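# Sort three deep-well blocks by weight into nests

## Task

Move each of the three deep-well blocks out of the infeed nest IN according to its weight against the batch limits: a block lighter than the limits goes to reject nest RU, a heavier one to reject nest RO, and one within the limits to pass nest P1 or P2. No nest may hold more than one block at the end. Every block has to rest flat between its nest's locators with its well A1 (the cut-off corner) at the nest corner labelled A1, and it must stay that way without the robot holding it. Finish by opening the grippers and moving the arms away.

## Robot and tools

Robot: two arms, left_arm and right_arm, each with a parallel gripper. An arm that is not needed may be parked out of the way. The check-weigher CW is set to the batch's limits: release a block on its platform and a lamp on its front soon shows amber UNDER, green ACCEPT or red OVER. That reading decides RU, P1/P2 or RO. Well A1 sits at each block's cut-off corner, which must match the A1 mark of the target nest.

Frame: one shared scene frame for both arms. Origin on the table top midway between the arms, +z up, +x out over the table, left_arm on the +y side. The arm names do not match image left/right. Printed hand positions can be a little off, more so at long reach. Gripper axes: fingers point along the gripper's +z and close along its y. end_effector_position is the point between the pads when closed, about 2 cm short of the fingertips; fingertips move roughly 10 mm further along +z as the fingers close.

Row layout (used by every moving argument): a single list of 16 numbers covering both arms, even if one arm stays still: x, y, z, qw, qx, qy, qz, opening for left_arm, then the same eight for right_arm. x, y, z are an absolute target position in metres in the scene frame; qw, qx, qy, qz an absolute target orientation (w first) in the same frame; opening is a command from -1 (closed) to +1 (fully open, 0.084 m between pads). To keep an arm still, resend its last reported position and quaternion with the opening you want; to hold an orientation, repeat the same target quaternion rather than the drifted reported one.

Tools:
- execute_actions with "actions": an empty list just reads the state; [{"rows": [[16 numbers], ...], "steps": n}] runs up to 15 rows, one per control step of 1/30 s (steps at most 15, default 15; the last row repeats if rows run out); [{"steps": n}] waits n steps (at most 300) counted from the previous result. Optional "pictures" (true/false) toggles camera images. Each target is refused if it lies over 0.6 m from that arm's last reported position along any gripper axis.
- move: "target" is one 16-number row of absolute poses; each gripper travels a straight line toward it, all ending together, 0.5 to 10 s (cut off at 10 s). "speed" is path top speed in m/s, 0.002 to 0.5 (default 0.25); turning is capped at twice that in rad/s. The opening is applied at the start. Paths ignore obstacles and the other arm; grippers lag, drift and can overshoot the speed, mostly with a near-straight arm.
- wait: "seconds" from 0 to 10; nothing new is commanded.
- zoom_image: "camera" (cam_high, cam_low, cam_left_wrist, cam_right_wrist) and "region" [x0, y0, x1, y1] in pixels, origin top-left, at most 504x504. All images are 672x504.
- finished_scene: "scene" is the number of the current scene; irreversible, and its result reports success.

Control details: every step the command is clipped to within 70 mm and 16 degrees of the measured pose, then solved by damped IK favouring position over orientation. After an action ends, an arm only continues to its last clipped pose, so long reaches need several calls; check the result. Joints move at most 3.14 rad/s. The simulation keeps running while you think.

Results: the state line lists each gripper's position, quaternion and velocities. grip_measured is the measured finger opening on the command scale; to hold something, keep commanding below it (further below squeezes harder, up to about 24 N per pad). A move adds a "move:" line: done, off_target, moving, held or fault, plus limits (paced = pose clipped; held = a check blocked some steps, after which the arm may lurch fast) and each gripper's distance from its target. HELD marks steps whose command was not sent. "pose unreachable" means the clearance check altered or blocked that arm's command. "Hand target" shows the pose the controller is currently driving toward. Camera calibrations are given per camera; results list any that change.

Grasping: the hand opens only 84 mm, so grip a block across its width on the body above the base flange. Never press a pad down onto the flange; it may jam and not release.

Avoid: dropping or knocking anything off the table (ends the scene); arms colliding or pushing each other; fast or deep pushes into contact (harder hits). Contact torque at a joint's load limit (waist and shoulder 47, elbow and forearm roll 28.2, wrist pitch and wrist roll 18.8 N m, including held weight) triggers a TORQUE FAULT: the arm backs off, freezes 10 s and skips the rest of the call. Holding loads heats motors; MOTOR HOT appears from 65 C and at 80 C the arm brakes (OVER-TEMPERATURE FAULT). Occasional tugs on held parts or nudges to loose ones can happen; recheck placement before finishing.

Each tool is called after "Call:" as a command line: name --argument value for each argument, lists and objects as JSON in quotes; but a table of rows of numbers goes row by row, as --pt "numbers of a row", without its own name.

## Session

Call:
execute_actions --actions '[]'

Scene clock: 0.00 s of 12600.00 s.
left_arm: end_effector_position=(-0.0470, +0.4861, +0.3005) grip_measured=+1.00 end_effector_quat_wxyz=(+0.548, -0.139, +0.764, +0.310) end_effector_velocity=(-0.000, -0.000, +0.000) end_effector_angular_velocity=(+0.001, +0.001, +0.001) | right_arm: end_effector_position=(+0.4913, +0.0766, +0.1862) grip_measured=+1.00 end_effector_quat_wxyz=(-0.123, -0.672, +0.728, -0.059) end_effector_velocity=(+0.000, -0.001, -0.001) end_effector_angular_velocity=(-0.003, +0.002, +0.001)
Joint positions: left_arm=[ 2.882  0.819 -0.829 -0.907  2.251  0.528  0.084] | right_arm=[ 0.886  1.302 -2.162 -0.883  1.558 -3.28   0.084]
Joint velocities: left_arm=[ 0.001 -0.     0.    -0.    -0.     0.    -0.   ] | right_arm=[-0.002 -0.     0.     0.     0.002 -0.002  0.   ]
Joint torques (N m, as the arm reports them, + toward a larger angle): no reading
Motor temperatures (°C, as the motors report them): left_arm=[28 30 33 29 35 34] | right_arm=[28 34 33 33 35 33]
Hand target (left_arm): -0.047, +0.486, +0.301; +0.548, -0.139, +0.764, +0.310
Hand target (right_arm): +0.491, +0.077, +0.186; +0.123, +0.672, -0.728, +0.059
camera_calibration (this result's frames):
cam_left_wrist: T_world_to_cam=[[-0.5617, 0.765503, 0.313844, -0.466088], [0.361788, -0.113882, 0.925278, -0.141184], [0.744045, 0.633274, -0.212983, -0.0777921], [0, 0, 0, 1]] pos_world=[-0.152842, 0.389977, 0.260345]
cam_right_wrist: T_world_to_cam=[[-0.99285, 0.0564439, 0.105178, 0.493267], [0.0277547, 0.966149, -0.256489, 0.0307208], [-0.116095, -0.251736, -0.960808, 0.387768], [0, 0, 0, 1]] pos_world=[0.533905, 0.0400922, 0.328569]

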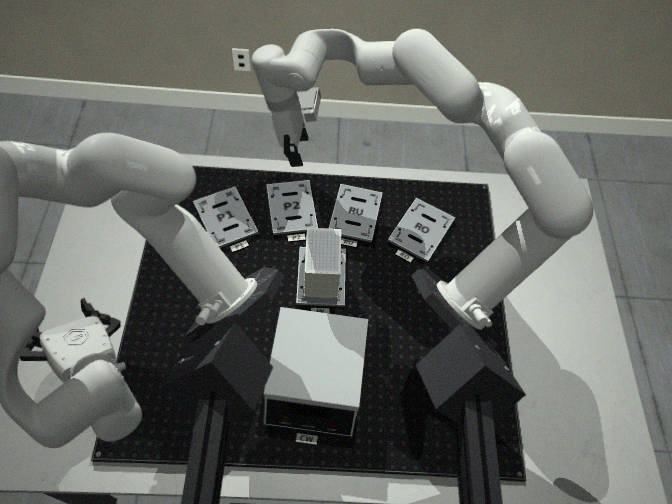

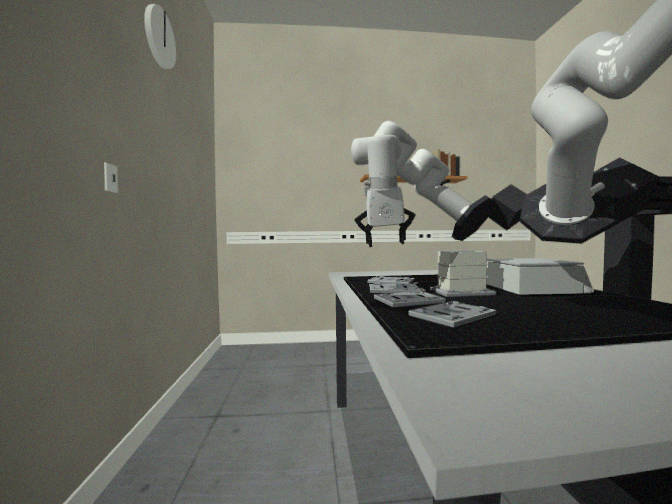

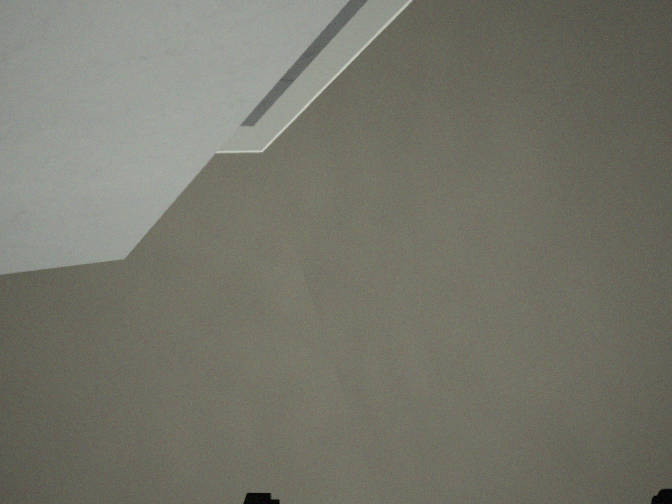

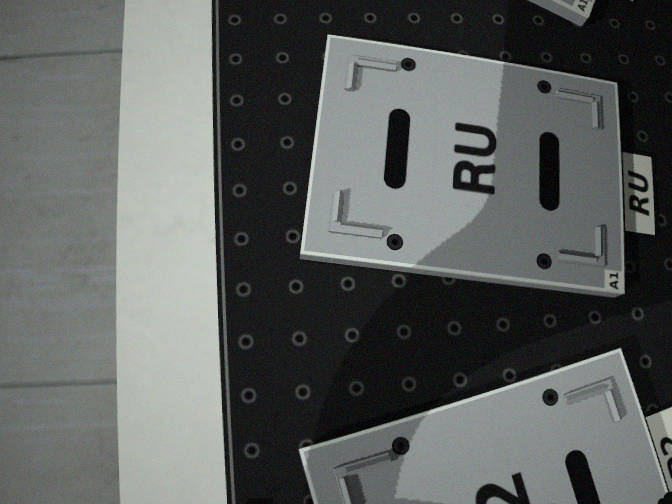

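Call:
move --target '[-0.047,0.4861,0.3005,0.548,-0.139,0.764,0.310,1,0.28,0.0,0.40,0,1,0,0,1]' --speed 0.2

Scene clock: 13.67 s of 12600.00 s.
left_arm: end_effector_position=(-0.0470, +0.4861, +0.3005) grip_measured=+1.00 end_effector_quat_wxyz=(+0.548, -0.139, +0.764, +0.310) end_effector_velocity=(-0.000, -0.000, +0.001) end_effector_angular_velocity=(+0.001, -0.000, +0.001) | right_arm: end_effector_position=(+0.2800, +0.0008, +0.3999) grip_measured=+1.00 end_effector_quat_wxyz=(-0.000, +1.000, -0.000, +0.001) end_effector_velocity=(-0.001, -0.000, +0.002) end_effector_angular_velocity=(+0.004, +0.001, +0.009)
Joint positions: left_arm=[ 2.882  0.82  -0.828 -0.907  2.252  0.528  0.084] | right_arm=[ 1.392  0.548 -1.132 -0.656  1.337 -4.483  0.084]
Joint velocities: left_arm=[ 0.002  0.    -0.     0.     0.001 -0.     0.   ] | right_arm=[ 0.003 -0.004  0.002  0.003 -0.001 -0.009 -0.   ]
Joint torques (N m, as the arm reports them, + toward a larger angle): left_arm=[ 14.58 -21.49  -8.54  -0.25   1.26   0.14] | right_arm=[  9.9  -15.   -13.57  -0.96  -1.16  -0.06]
Motor temperatures (°C, as the motors report them): left_arm=[29 30 33 29 35 34] | right_arm=[29 34 35 33 35 33]
Hand target (left_arm): -0.047, +0.486, +0.301; +0.548, -0.139, +0.764, +0.310
Hand target (right_arm): +0.280, +0.001, +0.400; -0.001, +1.000, +0.000, +0.001
Off the commanded pose (left_arm): 0.000 m, 0 deg.
Off the commanded pose (right_arm): 0.001 m, 0 deg.
After step 90, 6.03 s passed at rest.
move: done
camera_calibration (this result's frames):
cam_left_wrist: T_world_to_cam=[[-0.562039, 0.765073, 0.314287, -0.466], [0.36181, -0.114281, 0.925221, -0.140961], [0.743778, 0.633722, -0.21258, -0.0781267], [0, 0, 0, 1]] pos_world=[-0.1528, 0.389925, 0.26027]
cam_right_wrist: T_world_to_cam=[[0.0374734, -0.999173, 0.0157837, 0.0133647], [-0.999295, -0.0375078, -0.0018843, 0.351188], [0.00247475, -0.0157019, -0.999874, 0.531686], [0, 0, 0, 1]] pos_world=[0.349124, 0.0348744, 0.53207]

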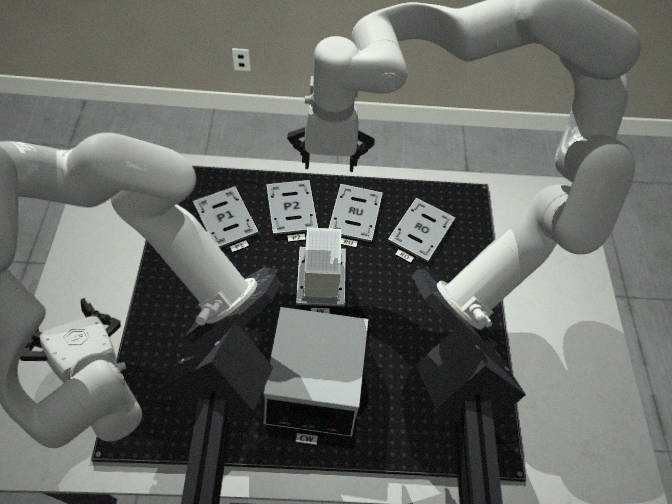

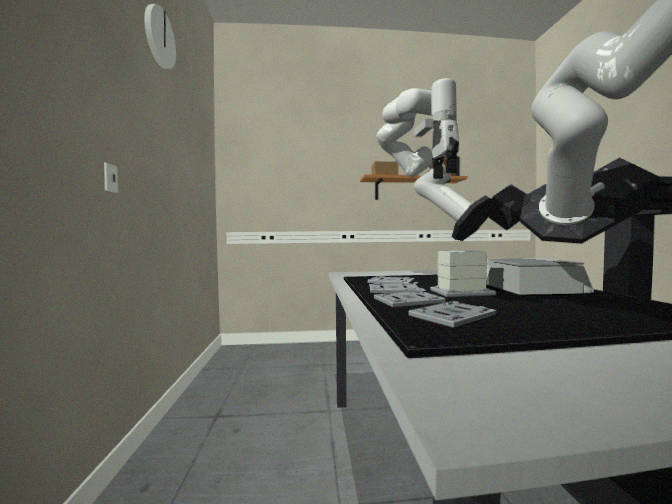

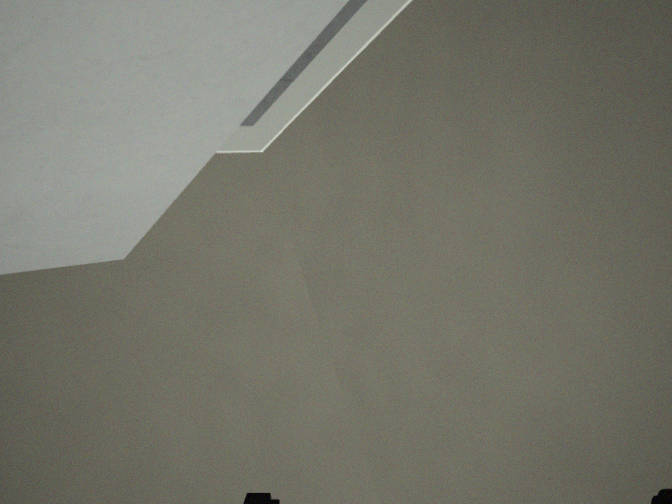

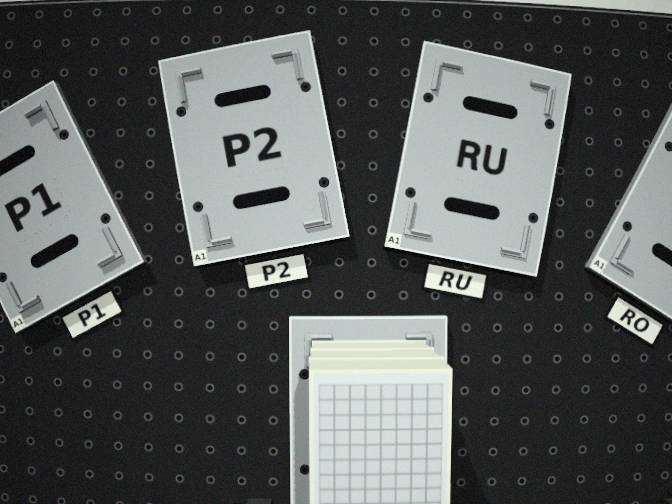

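Call:
move --target '[-0.047,0.4861,0.3005,0.548,-0.139,0.764,0.310,1,0.15,-0.03,0.26,0,1,0.0175,0,1]' --speed 0.15

Call:
move --target '[-0.047,0.4861,0.3005,0.548,-0.139,0.764,0.310,1,0.2214,-0.0022,0.168,0,1,0.0175,0,1]' --speed 0.1

Scene clock: 34.10 s of 12600.00 s.
left_arm: end_effector_position=(-0.0470, +0.4861, +0.3005) grip_measured=+1.00 end_effector_quat_wxyz=(+0.548, -0.139, +0.764, +0.310) end_effector_velocity=(+0.000, +0.000, -0.000) end_effector_angular_velocity=(-0.000, -0.001, -0.001) | right_arm: end_effector_position=(+0.1502, -0.0291, +0.2604) grip_measured=+1.00 end_effector_quat_wxyz=(-0.001, +1.000, +0.018, +0.000) end_effector_velocity=(-0.002, -0.000, -0.003) end_effector_angular_velocity=(-0.000, -0.001, +0.000)
Joint positions: left_arm=[ 2.882  0.82  -0.828 -0.907  2.252  0.528  0.084] | right_arm=[ 1.397  0.702 -0.772 -0.812  0.95  -4.141  0.084]
Joint velocities: left_arm=[-0.002 -0.    -0.    -0.     0.001 -0.     0.   ] | right_arm=[ 0.     0.007  0.002 -0.006 -0.006  0.009  0.   ]
Joint torques (N m, as the arm reports them, + toward a larger angle): left_arm=[ 14.49 -21.64  -8.55  -0.3    1.18   0.14] | right_arm=[  8.47 -16.   -12.57  -0.87  -1.22  -0.23]
Motor temperatures (°C, as the motors report them): left_arm=[29 30 33 29 35 34] | right_arm=[29 34 37 33 35 33]
Hand target (left_arm): -0.047, +0.486, +0.301; +0.548, -0.139, +0.764, +0.310
Hand target (right_arm): +0.150, -0.029, +0.260; -0.000, +1.000, +0.018, +0.000
Off the commanded pose (left_arm): 0.000 m, 0 deg.
Off the commanded pose (right_arm): 0.001 m, 0 deg.
After step 90, 15.63 s passed at rest.
move: done
camera_calibration (this result's frames):
cam_left_wrist: T_world_to_cam=[[-0.562039, 0.765073, 0.314286, -0.466], [0.361809, -0.114281, 0.925221, -0.140961], [0.743779, 0.633722, -0.21258, -0.0781265], [0, 0, 0, 1]] pos_world=[-0.1528, 0.389925, 0.260269]
cam_right_wrist: T_world_to_cam=[[0.0731431, -0.997208, 0.0150432, -0.0145604], [-0.997319, -0.0731684, -0.00113646, 0.218501], [0.00223398, -0.0149198, -0.999886, 0.392176], [0, 0, 0, 1]] pos_world=[0.218104, 0.00731878, 0.392598]

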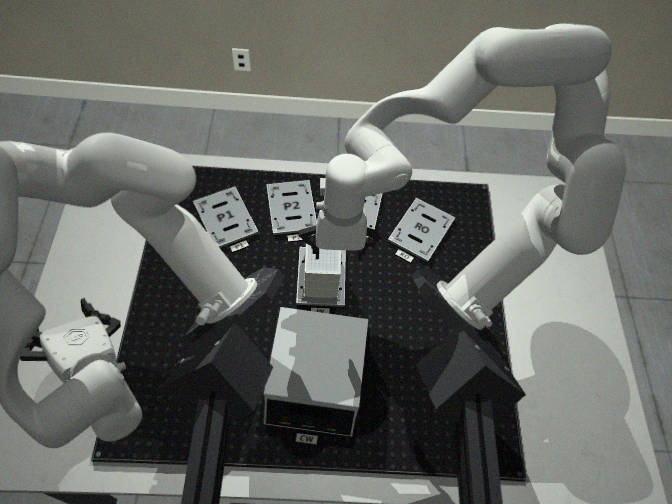

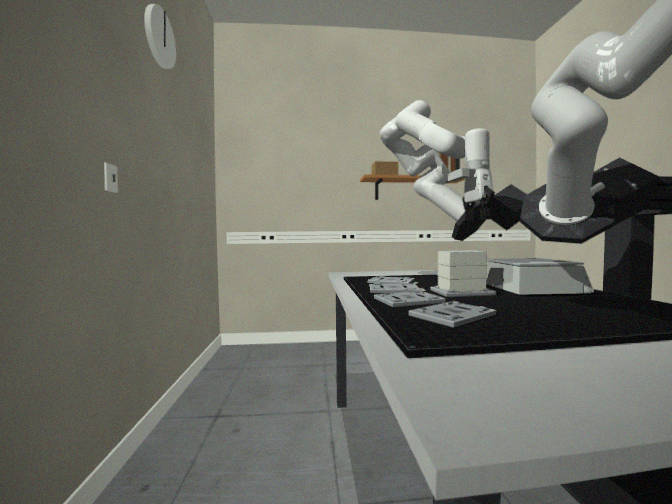

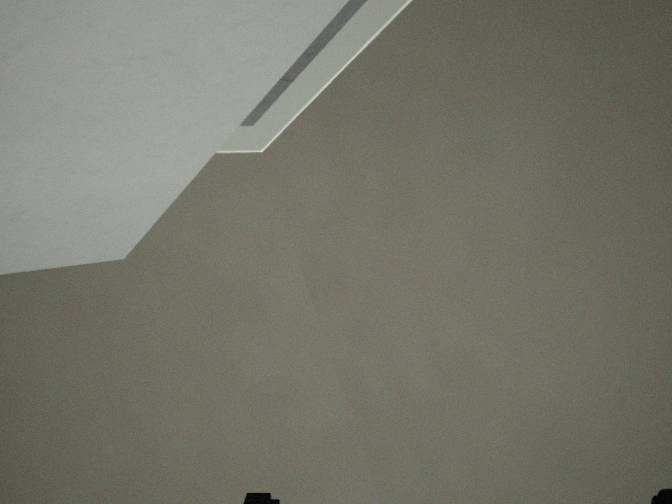

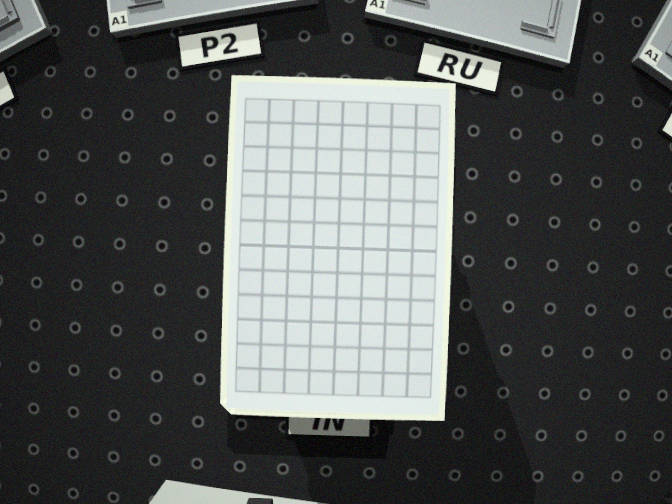

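Scene clock: 35.80 s of 12600.00 s.
left_arm: end_effector_position=(-0.0470, +0.4861, +0.3005) grip_measured=+1.00 end_effector_quat_wxyz=(+0.548, -0.139, +0.764, +0.310) end_effector_velocity=(+0.000, -0.000, +0.000) end_effector_angular_velocity=(-0.000, +0.000, +0.001) | right_arm: end_effector_position=(+0.2217, -0.0024, +0.1680) grip_measured=+1.00 end_effector_quat_wxyz=(+0.000, +1.000, +0.017, +0.000) end_effector_velocity=(+0.001, +0.001, -0.001) end_effector_angular_velocity=(+0.001, -0.000, +0.001)
Joint positions: left_arm=[ 2.882  0.82  -0.828 -0.907  2.252  0.528  0.084] | right_arm=[ 1.059  0.856 -0.902 -1.155  0.922 -4.13   0.084]
Joint velocities: left_arm=[ 0.001  0.     0.     0.    -0.    -0.    -0.   ] | right_arm=[-0.003  0.004 -0.004 -0.004 -0.001 -0.001 -0.   ]
Joint torques (N m, as the arm reports them, + toward a larger angle): left_arm=[ 14.55 -21.82  -8.7   -0.03   1.14   0.2 ] | right_arm=[ 11.86 -17.37  -8.49  -0.82  -1.15   0.  ]
Motor temperatures (°C, as the motors report them): left_arm=[29 30 33 29 35 34] | right_arm=[29 34 37 33 35 33]
Hand target (left_arm): -0.047, +0.486, +0.301; +0.548, -0.139, +0.764, +0.310
Hand target (right_arm): +0.222, -0.002, +0.168; +0.000, +1.000, +0.017, +0.000
Off the commanded pose (left_arm): 0.000 m, 0 deg.
Off the commanded pose (right_arm): 0.000 m, 0 deg.
move: done
camera_calibration (this result's frames):
cam_left_wrist: T_world_to_cam=[[-0.562039, 0.765073, 0.314286, -0.466], [0.361809, -0.114281, 0.925221, -0.140961], [0.743779, 0.633722, -0.21258, -0.0781264], [0, 0, 0, 1]] pos_world=[-0.1528, 0.389925, 0.260269]
cam_right_wrist: T_world_to_cam=[[0.0727697, -0.997208, 0.0167426, 0.00800448], [-0.997345, -0.0728068, -0.00161438, 0.291739], [0.00282885, -0.0165807, -0.999859, 0.299849], [0, 0, 0, 1]] pos_world=[0.289534, 0.0341944, 0.300144]

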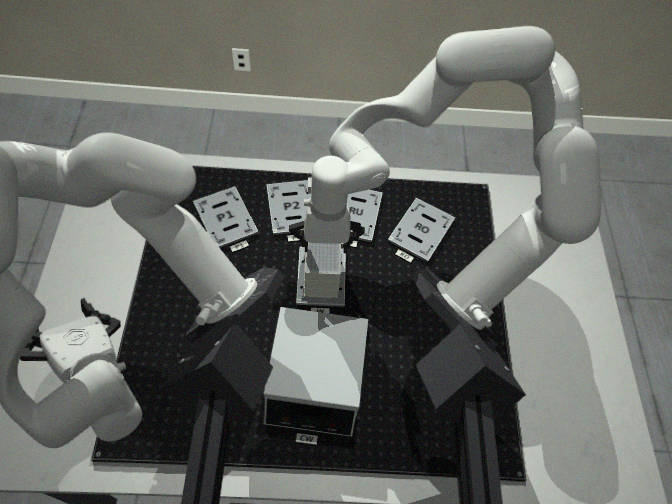

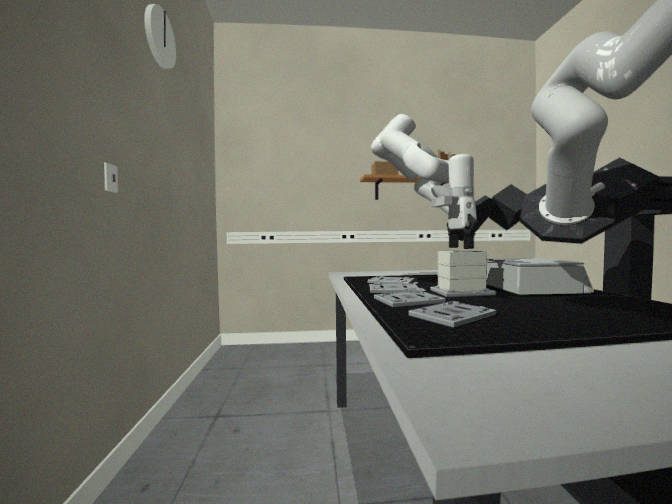

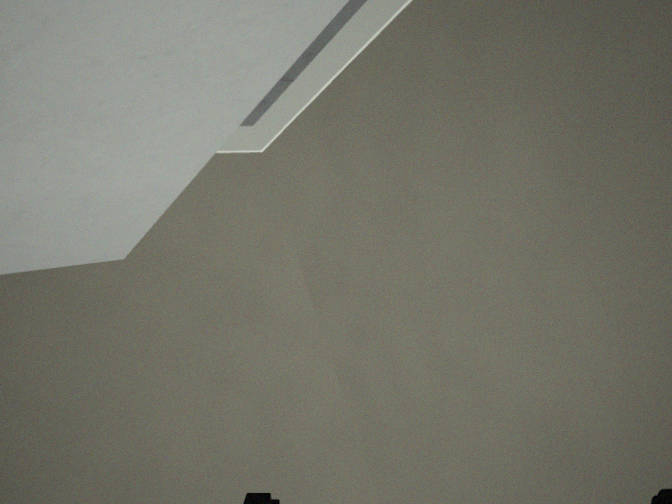

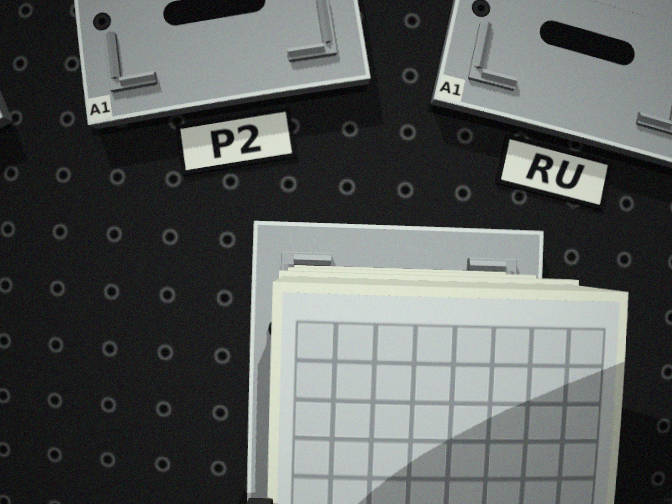

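Call:
move --target '[-0.047,0.4861,0.3005,0.548,-0.139,0.764,0.310,1,0.2205,0.0005,0.160,0,1,0.0175,0,1]' --speed 0.02

Call:
zoom_image --camera "cam_right_wrist" --region '[220,424,340,504]'

Call:
zoom_image --camera "cam_high" --region '[270,200,380,280]'

Scene clock: 49.03 s of 12600.00 s.
left_arm: end_effector_position=(-0.0470, +0.4861, +0.3005) grip_measured=+1.00 end_effector_quat_wxyz=(+0.548, -0.139, +0.764, +0.310) end_effector_velocity=(-0.000, -0.000, -0.000) end_effector_angular_velocity=(-0.001, +0.001, +0.000) | right_arm: end_effector_position=(+0.2205, +0.0004, +0.1601) grip_measured=+1.00 end_effector_quat_wxyz=(+0.000, +1.000, +0.018, +0.000) end_effector_velocity=(+0.000, +0.001, -0.001) end_effector_angular_velocity=(+0.003, -0.000, -0.002)
Joint positions: left_arm=[ 2.882  0.82  -0.828 -0.907  2.252  0.528  0.084] | right_arm=[ 1.045  0.88  -0.916 -1.176  0.917 -4.12   0.084]
Joint velocities: left_arm=[ 0.    -0.     0.001 -0.    -0.001 -0.     0.   ] | right_arm=[-0.002  0.004 -0.004 -0.005 -0.002  0.003  0.   ]
Joint torques (N m, as the arm reports them, + toward a larger angle): left_arm=[ 14.33 -21.63  -8.54  -0.09   1.2    0.  ] | right_arm=[ 13.09 -16.82  -8.02  -0.81  -1.15  -0.07]
Motor temperatures (°C, as the motors report them): left_arm=[29 30 33 29 35 34] | right_arm=[29 34 36 33 35 33]
Hand target (left_arm): -0.047, +0.486, +0.301; +0.548, -0.139, +0.764, +0.310
Hand target (right_arm): +0.221, +0.001, +0.160; -0.000, +1.000, +0.017, +0.000
Off the commanded pose (left_arm): 0.000 m, 0 deg.
Off the commanded pose (right_arm): 0.000 m, 0 deg.
After step 90, 9.47 s passed at rest.
move: done
camera_calibration (this result's frames):
cam_left_wrist: T_world_to_cam=[[-0.562039, 0.765073, 0.314286, -0.466], [0.361809, -0.114281, 0.925221, -0.140961], [0.743778, 0.633722, -0.21258, -0.0781265], [0, 0, 0, 1]] pos_world=[-0.1528, 0.389925, 0.260269]
cam_right_wrist: T_world_to_cam=[[0.0730076, -0.997196, 0.0164394, 0.0110408], [-0.997329, -0.0730301, -0.000774336, 0.290663], [0.00197273, -0.0163389, -0.999865, 0.292249], [0, 0, 0, 1]] pos_world=[0.288504, 0.0370121, 0.292253]

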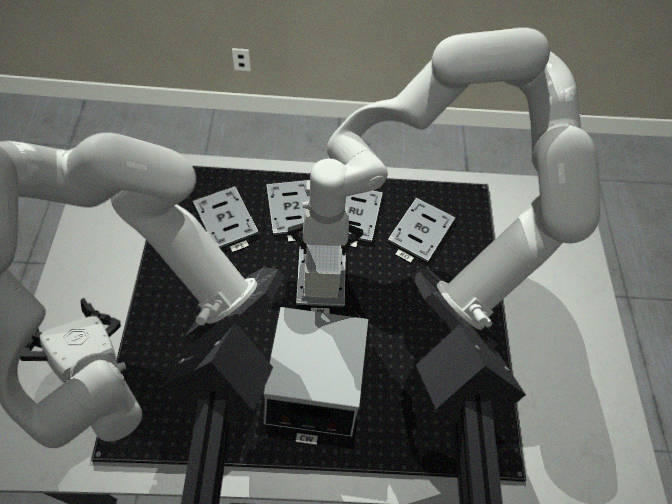

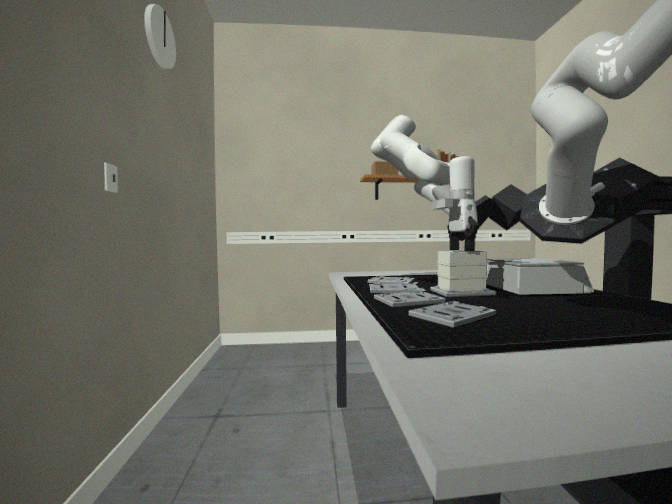

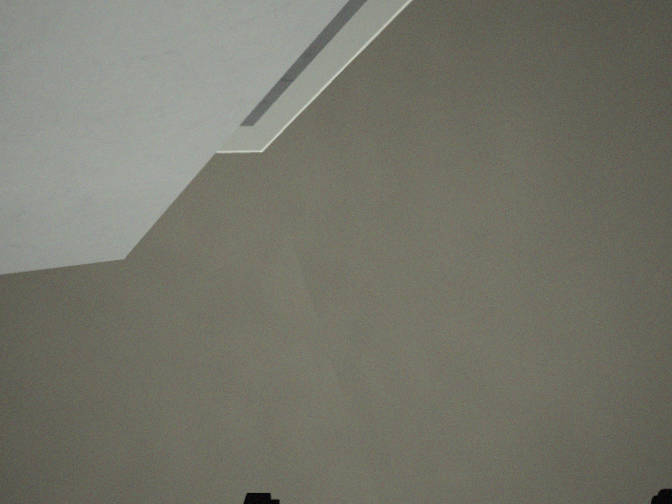

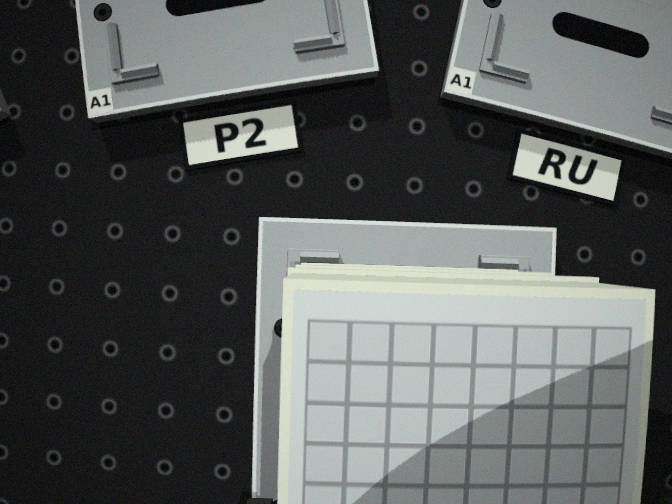

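Region (220, 424, 340, 504) of cam_right_wrist's 672x504 image, scaled by 4.200, with more detail than that image has.

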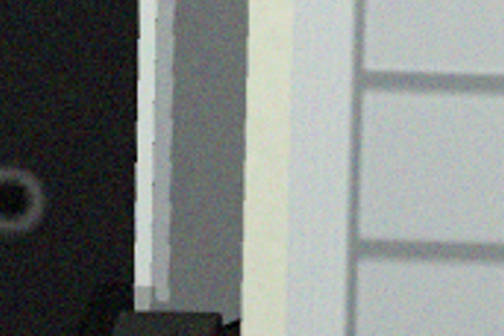

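Region (270, 200, 380, 280) of cam_high's 672x504 image, scaled by 4.582, with more detail than that image has; it fills the top 367 rows of this view, and the rest is white.

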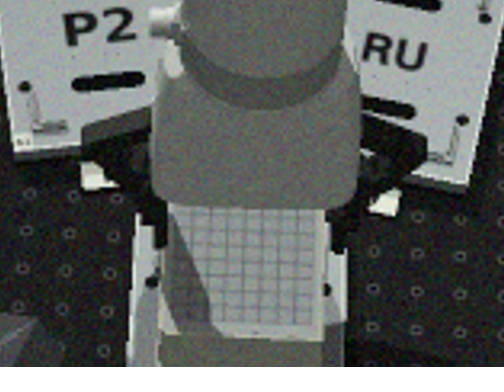

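Call:
move --target '[-0.047,0.4861,0.3005,0.548,-0.139,0.764,0.310,1,0.2205,0.0021,0.160,0,1,0.0175,0,1]' --speed 0.01

Call:
move --target '[-0.047,0.4861,0.3005,0.548,-0.139,0.764,0.310,1,0.2205,0.0021,0.150,0,1,0.0175,0,1]' --speed 0.004

Call:
zoom_image --camera "cam_high" --region '[270,200,380,280]'

Scene clock: 64.83 s of 12600.00 s.
left_arm: end_effector_position=(-0.0470, +0.4861, +0.3005) grip_measured=+1.00 end_effector_quat_wxyz=(+0.548, -0.139, +0.764, +0.310) end_effector_velocity=(-0.000, +0.000, +0.001) end_effector_angular_velocity=(+0.001, -0.001, +0.001) | right_arm: end_effector_position=(+0.2205, +0.0020, +0.1600) grip_measured=+1.00 end_effector_quat_wxyz=(-0.000, +1.000, +0.017, +0.000) end_effector_velocity=(+0.000, +0.000, -0.000) end_effector_angular_velocity=(-0.002, -0.002, +0.001)
Joint positions: left_arm=[ 2.882  0.82  -0.828 -0.907  2.252  0.528  0.084] | right_arm=[ 1.046  0.885 -0.922 -1.174  0.918 -4.121  0.084]
Joint velocities: left_arm=[ 0.002 -0.     0.     0.     0.001 -0.001  0.   ] | right_arm=[ 0.001  0.002 -0.002  0.001  0.003 -0.001 -0.   ]
Joint torques (N m, as the arm reports them, + toward a larger angle): left_arm=[ 14.84 -21.32  -8.65  -0.38   1.21   0.12] | right_arm=[ 12.28 -17.35  -8.17  -0.64  -1.45   0.  ]
Motor temperatures (°C, as the motors report them): left_arm=[29 30 33 29 35 34] | right_arm=[29 34 35 33 35 33]
Hand target (left_arm): -0.047, +0.486, +0.301; +0.548, -0.139, +0.764, +0.310
Hand target (right_arm): +0.221, +0.002, +0.160; -0.000, +1.000, +0.017, -0.000
Off the commanded pose (left_arm): 0.000 m, 0 deg.
Off the commanded pose (right_arm): 0.000 m, 0 deg.
After step 90, 12.10 s passed at rest.
move: done
camera_calibration (this result's frames):
cam_left_wrist: T_world_to_cam=[[-0.562039, 0.765073, 0.314286, -0.466], [0.361809, -0.114281, 0.925221, -0.140961], [0.743779, 0.633722, -0.21258, -0.0781265], [0, 0, 0, 1]] pos_world=[-0.1528, 0.389925, 0.260269]
cam_right_wrist: T_world_to_cam=[[0.0730051, -0.997197, 0.0163959, 0.0126472], [-0.99733, -0.0730272, -0.00074904, 0.290744], [0.00194428, -0.0162974, -0.999865, 0.292149], [0, 0, 0, 1]] pos_world=[0.288476, 0.0386052, 0.29212]

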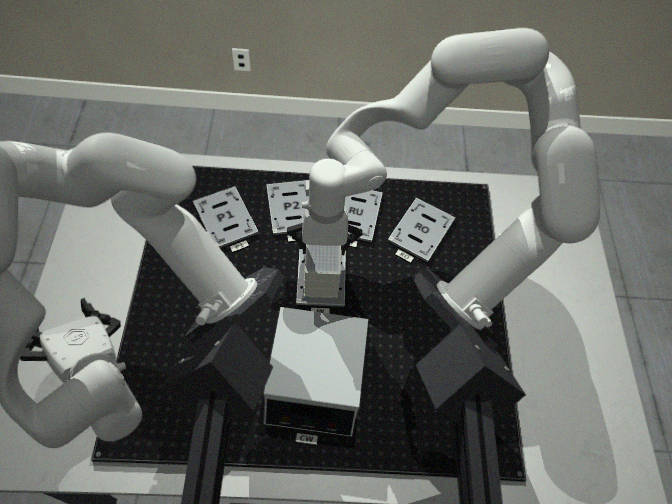

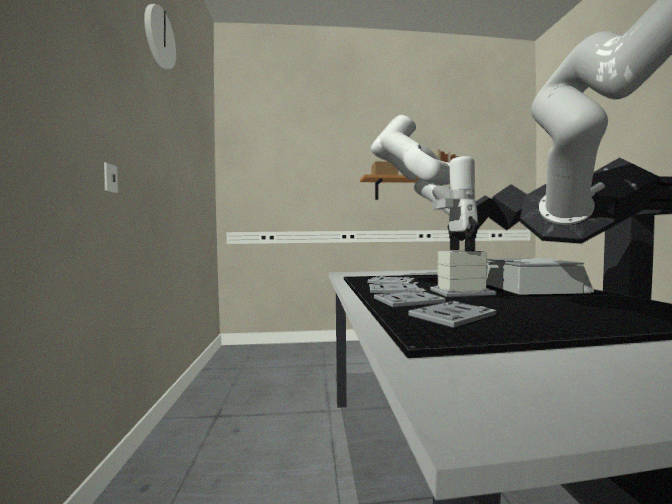

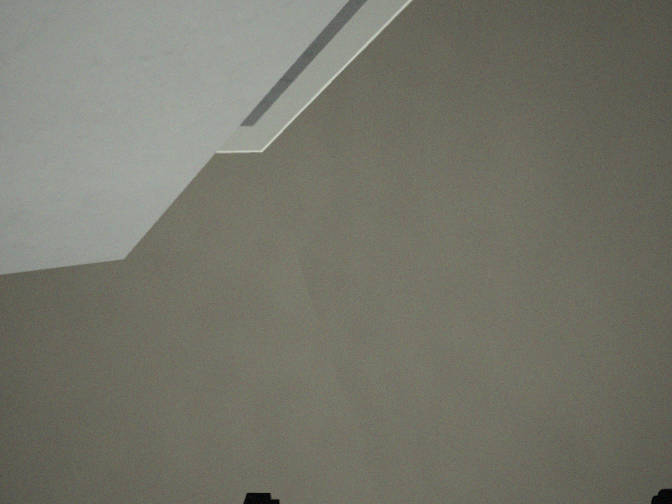

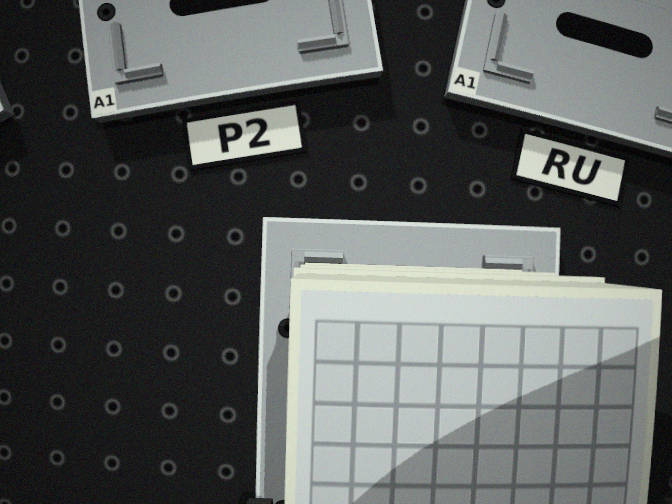

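Scene clock: 67.57 s of 12600.00 s.
left_arm: end_effector_position=(-0.0470, +0.4861, +0.3005) grip_measured=+1.00 end_effector_quat_wxyz=(+0.548, -0.139, +0.764, +0.310) end_effector_velocity=(-0.000, -0.000, -0.000) end_effector_angular_velocity=(-0.000, +0.001, +0.000) | right_arm: end_effector_position=(+0.2205, +0.0021, +0.1501) grip_measured=+1.00 end_effector_quat_wxyz=(+0.000, +1.000, +0.017, +0.000) end_effector_velocity=(+0.000, +0.000, -0.001) end_effector_angular_velocity=(+0.000, -0.001, +0.001)
Joint positions: left_arm=[ 2.882  0.82  -0.828 -0.907  2.252  0.528  0.084] | right_arm=[ 1.023  0.904 -0.929 -1.206  0.912 -4.106  0.084]
Joint velocities: left_arm=[-0.    -0.     0.    -0.    -0.001  0.    -0.   ] | right_arm=[-0.002  0.002 -0.001 -0.005  0.     0.001 -0.   ]
Joint torques (N m, as the arm reports them, + toward a larger angle): left_arm=[ 14.65 -21.65  -8.66  -0.28   1.2    0.14] | right_arm=[ 11.53 -16.88  -7.44  -1.01  -1.22  -0.21]
Motor temperatures (°C, as the motors report them): left_arm=[29 30 33 29 35 34] | right_arm=[29 34 35 33 35 33]
Hand target (left_arm): -0.047, +0.486, +0.300; +0.548, -0.139, +0.764, +0.310
Hand target (right_arm): +0.221, +0.002, +0.150; +0.000, +1.000, +0.017, +0.000
Off the commanded pose (left_arm): 0.000 m, 0 deg.
Off the commanded pose (right_arm): 0.000 m, 0 deg.
move: done
camera_calibration (this result's frames):
cam_left_wrist: T_world_to_cam=[[-0.562039, 0.765073, 0.314286, -0.466], [0.361809, -0.114281, 0.925221, -0.140961], [0.743779, 0.633722, -0.21258, -0.0781263], [0, 0, 0, 1]] pos_world=[-0.1528, 0.389925, 0.260269]
cam_right_wrist: T_world_to_cam=[[0.0729907, -0.997198, 0.0164156, 0.0128768], [-0.997331, -0.0730136, -0.000800014, 0.290772], [0.00199633, -0.0163134, -0.999865, 0.282197], [0, 0, 0, 1]] pos_world=[0.288492, 0.0386746, 0.28218]

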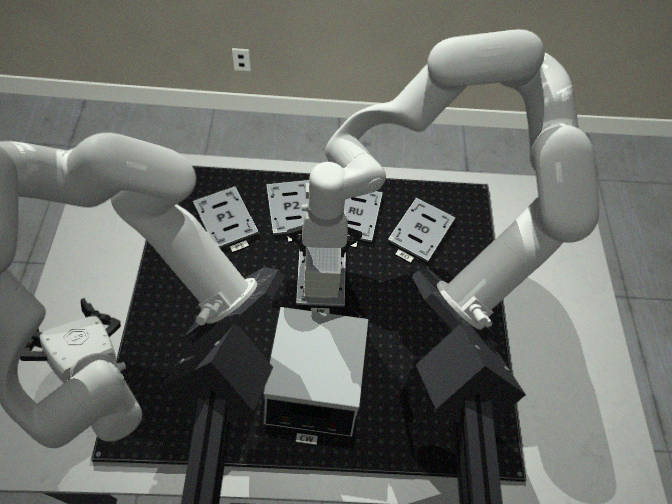

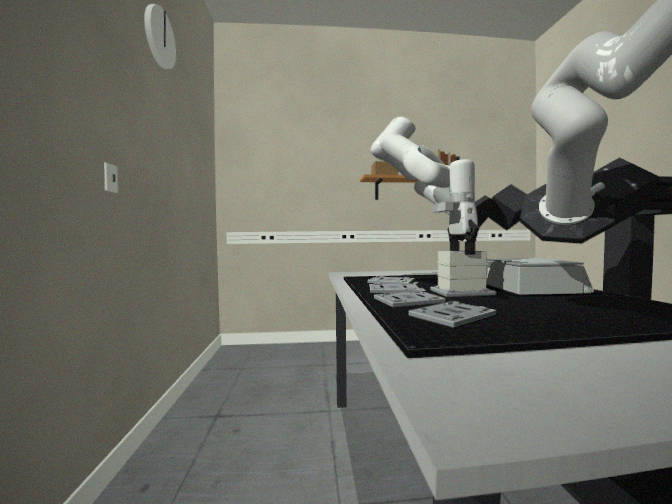

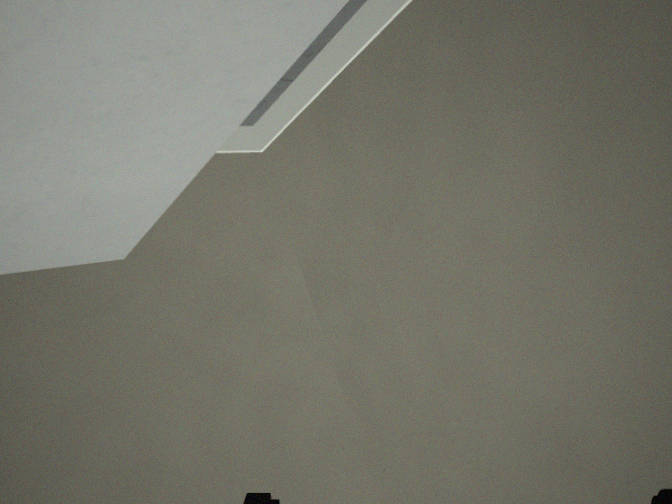

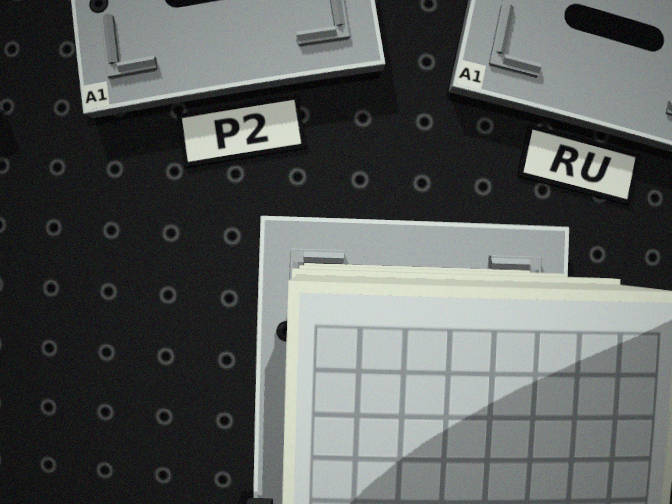

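Region (270, 200, 380, 280) of cam_high's 672x504 image, scaled by 4.582, with more detail than that image has; it fills the top 367 rows of this view, and the rest is white.

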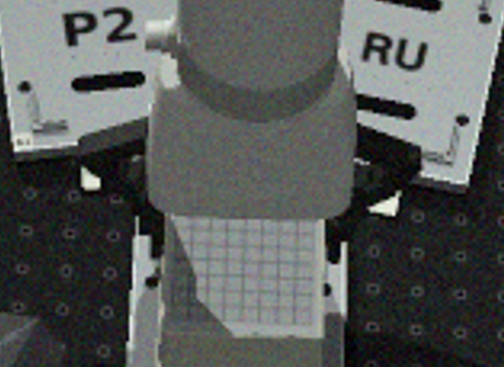

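Call:
move --target '[-0.047,0.4861,0.3005,0.548,-0.139,0.764,0.310,1,0.2205,0.0021,0.142,0,1,0.0175,0,1]' --speed 0.004

Call:
zoom_image --camera "cam_low" --region '[420,220,510,300]'

Scene clock: 81.30 s of 12600.00 s.
left_arm: end_effector_position=(-0.0470, +0.4861, +0.3005) grip_measured=+1.00 end_effector_quat_wxyz=(+0.548, -0.139, +0.764, +0.310) end_effector_velocity=(-0.000, -0.000, +0.000) end_effector_angular_velocity=(+0.001, +0.002, +0.001) | right_arm: end_effector_position=(+0.2205, +0.0021, +0.1421) grip_measured=+1.00 end_effector_quat_wxyz=(+0.000, +1.000, +0.017, +0.000) end_effector_velocity=(+0.000, +0.001, -0.000) end_effector_angular_velocity=(+0.002, -0.002, +0.002)
Joint positions: left_arm=[ 2.882  0.82  -0.828 -0.907  2.252  0.528  0.084] | right_arm=[ 1.005  0.92  -0.935 -1.231  0.909 -4.095  0.084]
Joint velocities: left_arm=[ 0.002  0.    -0.    -0.    -0.     0.    -0.   ] | right_arm=[ 0.     0.002 -0.001 -0.004 -0.001  0.001 -0.   ]
Joint torques (N m, as the arm reports them, + toward a larger angle): left_arm=[ 14.6  -21.76  -8.48  -0.26   1.13   0.07] | right_arm=[ 12.78 -17.24  -7.4   -0.3   -1.28  -0.2 ]
Motor temperatures (°C, as the motors report them): left_arm=[29 30 33 29 35 34] | right_arm=[29 34 35 33 35 33]
Hand target (left_arm): -0.047, +0.486, +0.301; +0.548, -0.139, +0.764, +0.310
Hand target (right_arm): +0.221, +0.002, +0.142; +0.000, +1.000, +0.017, +0.000
Off the commanded pose (left_arm): 0.000 m, 0 deg.
Off the commanded pose (right_arm): 0.000 m, 0 deg.
After step 90, 8.53 s passed at rest.
move: done
camera_calibration (this result's frames):
cam_left_wrist: T_world_to_cam=[[-0.562039, 0.765073, 0.314286, -0.466], [0.361809, -0.114281, 0.925221, -0.140961], [0.743778, 0.633722, -0.21258, -0.0781266], [0, 0, 0, 1]] pos_world=[-0.1528, 0.389925, 0.260269]
cam_right_wrist: T_world_to_cam=[[0.0729959, -0.997197, 0.0164235, 0.013002], [-0.99733, -0.0730186, -0.000784868, 0.290756], [0.00198189, -0.0163224, -0.999865, 0.274204], [0, 0, 0, 1]] pos_world=[0.288488, 0.0386718, 0.274181]

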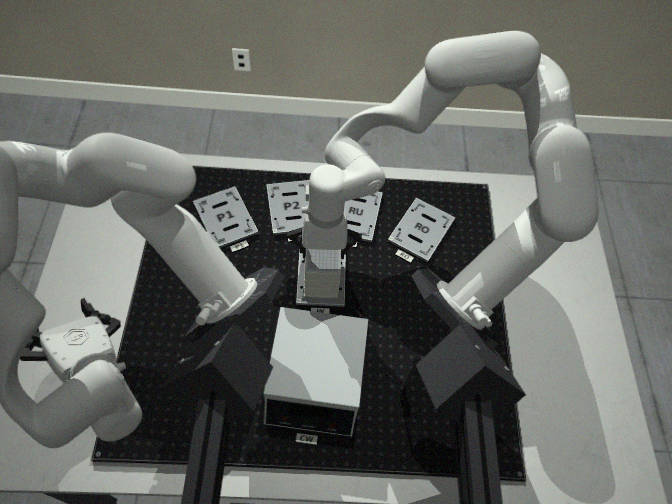

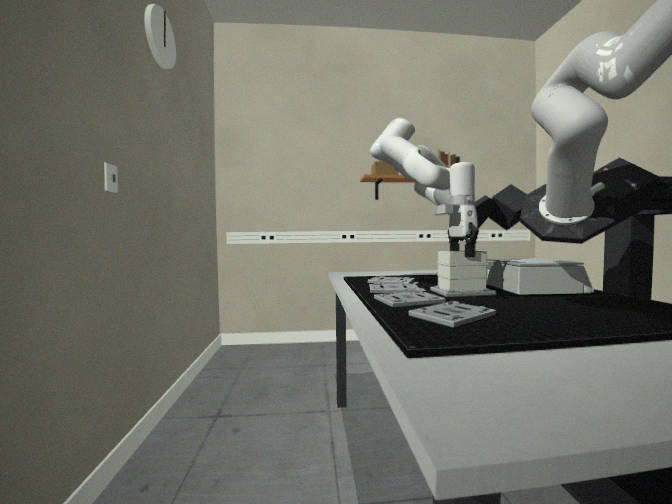

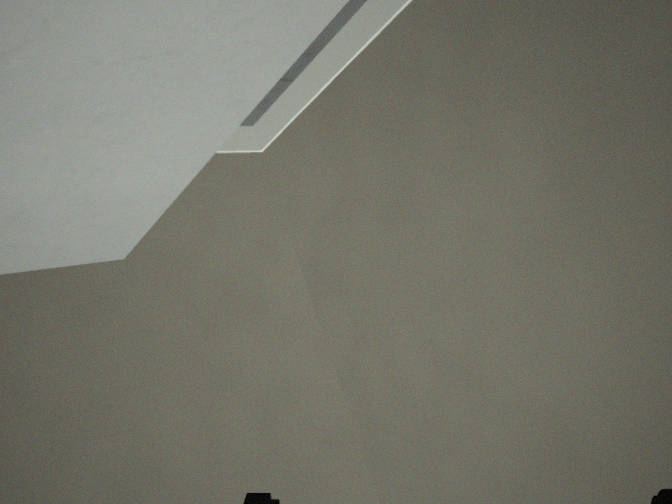

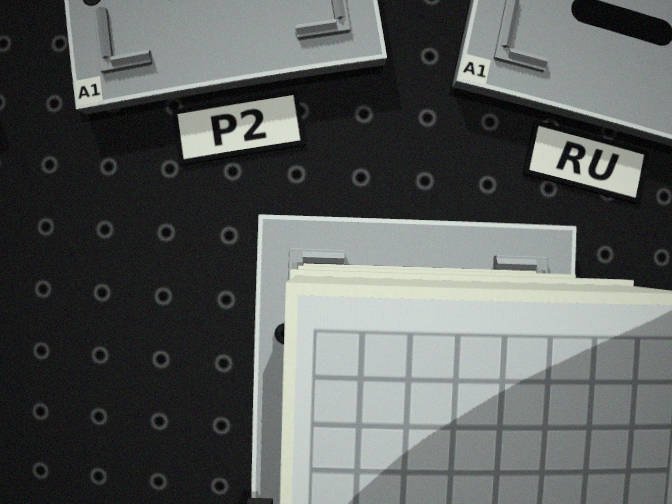

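Region (420, 220, 510, 300) of cam_low's 672x504 image, scaled by 5.600, with more detail than that image has.

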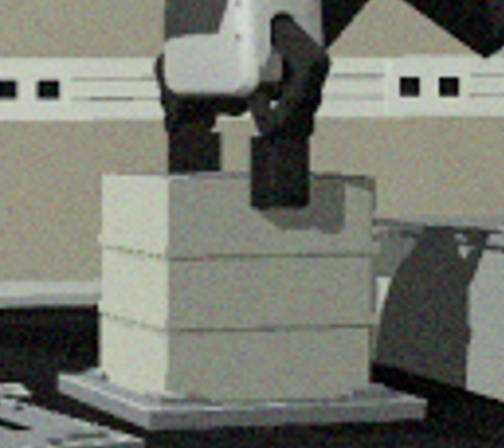

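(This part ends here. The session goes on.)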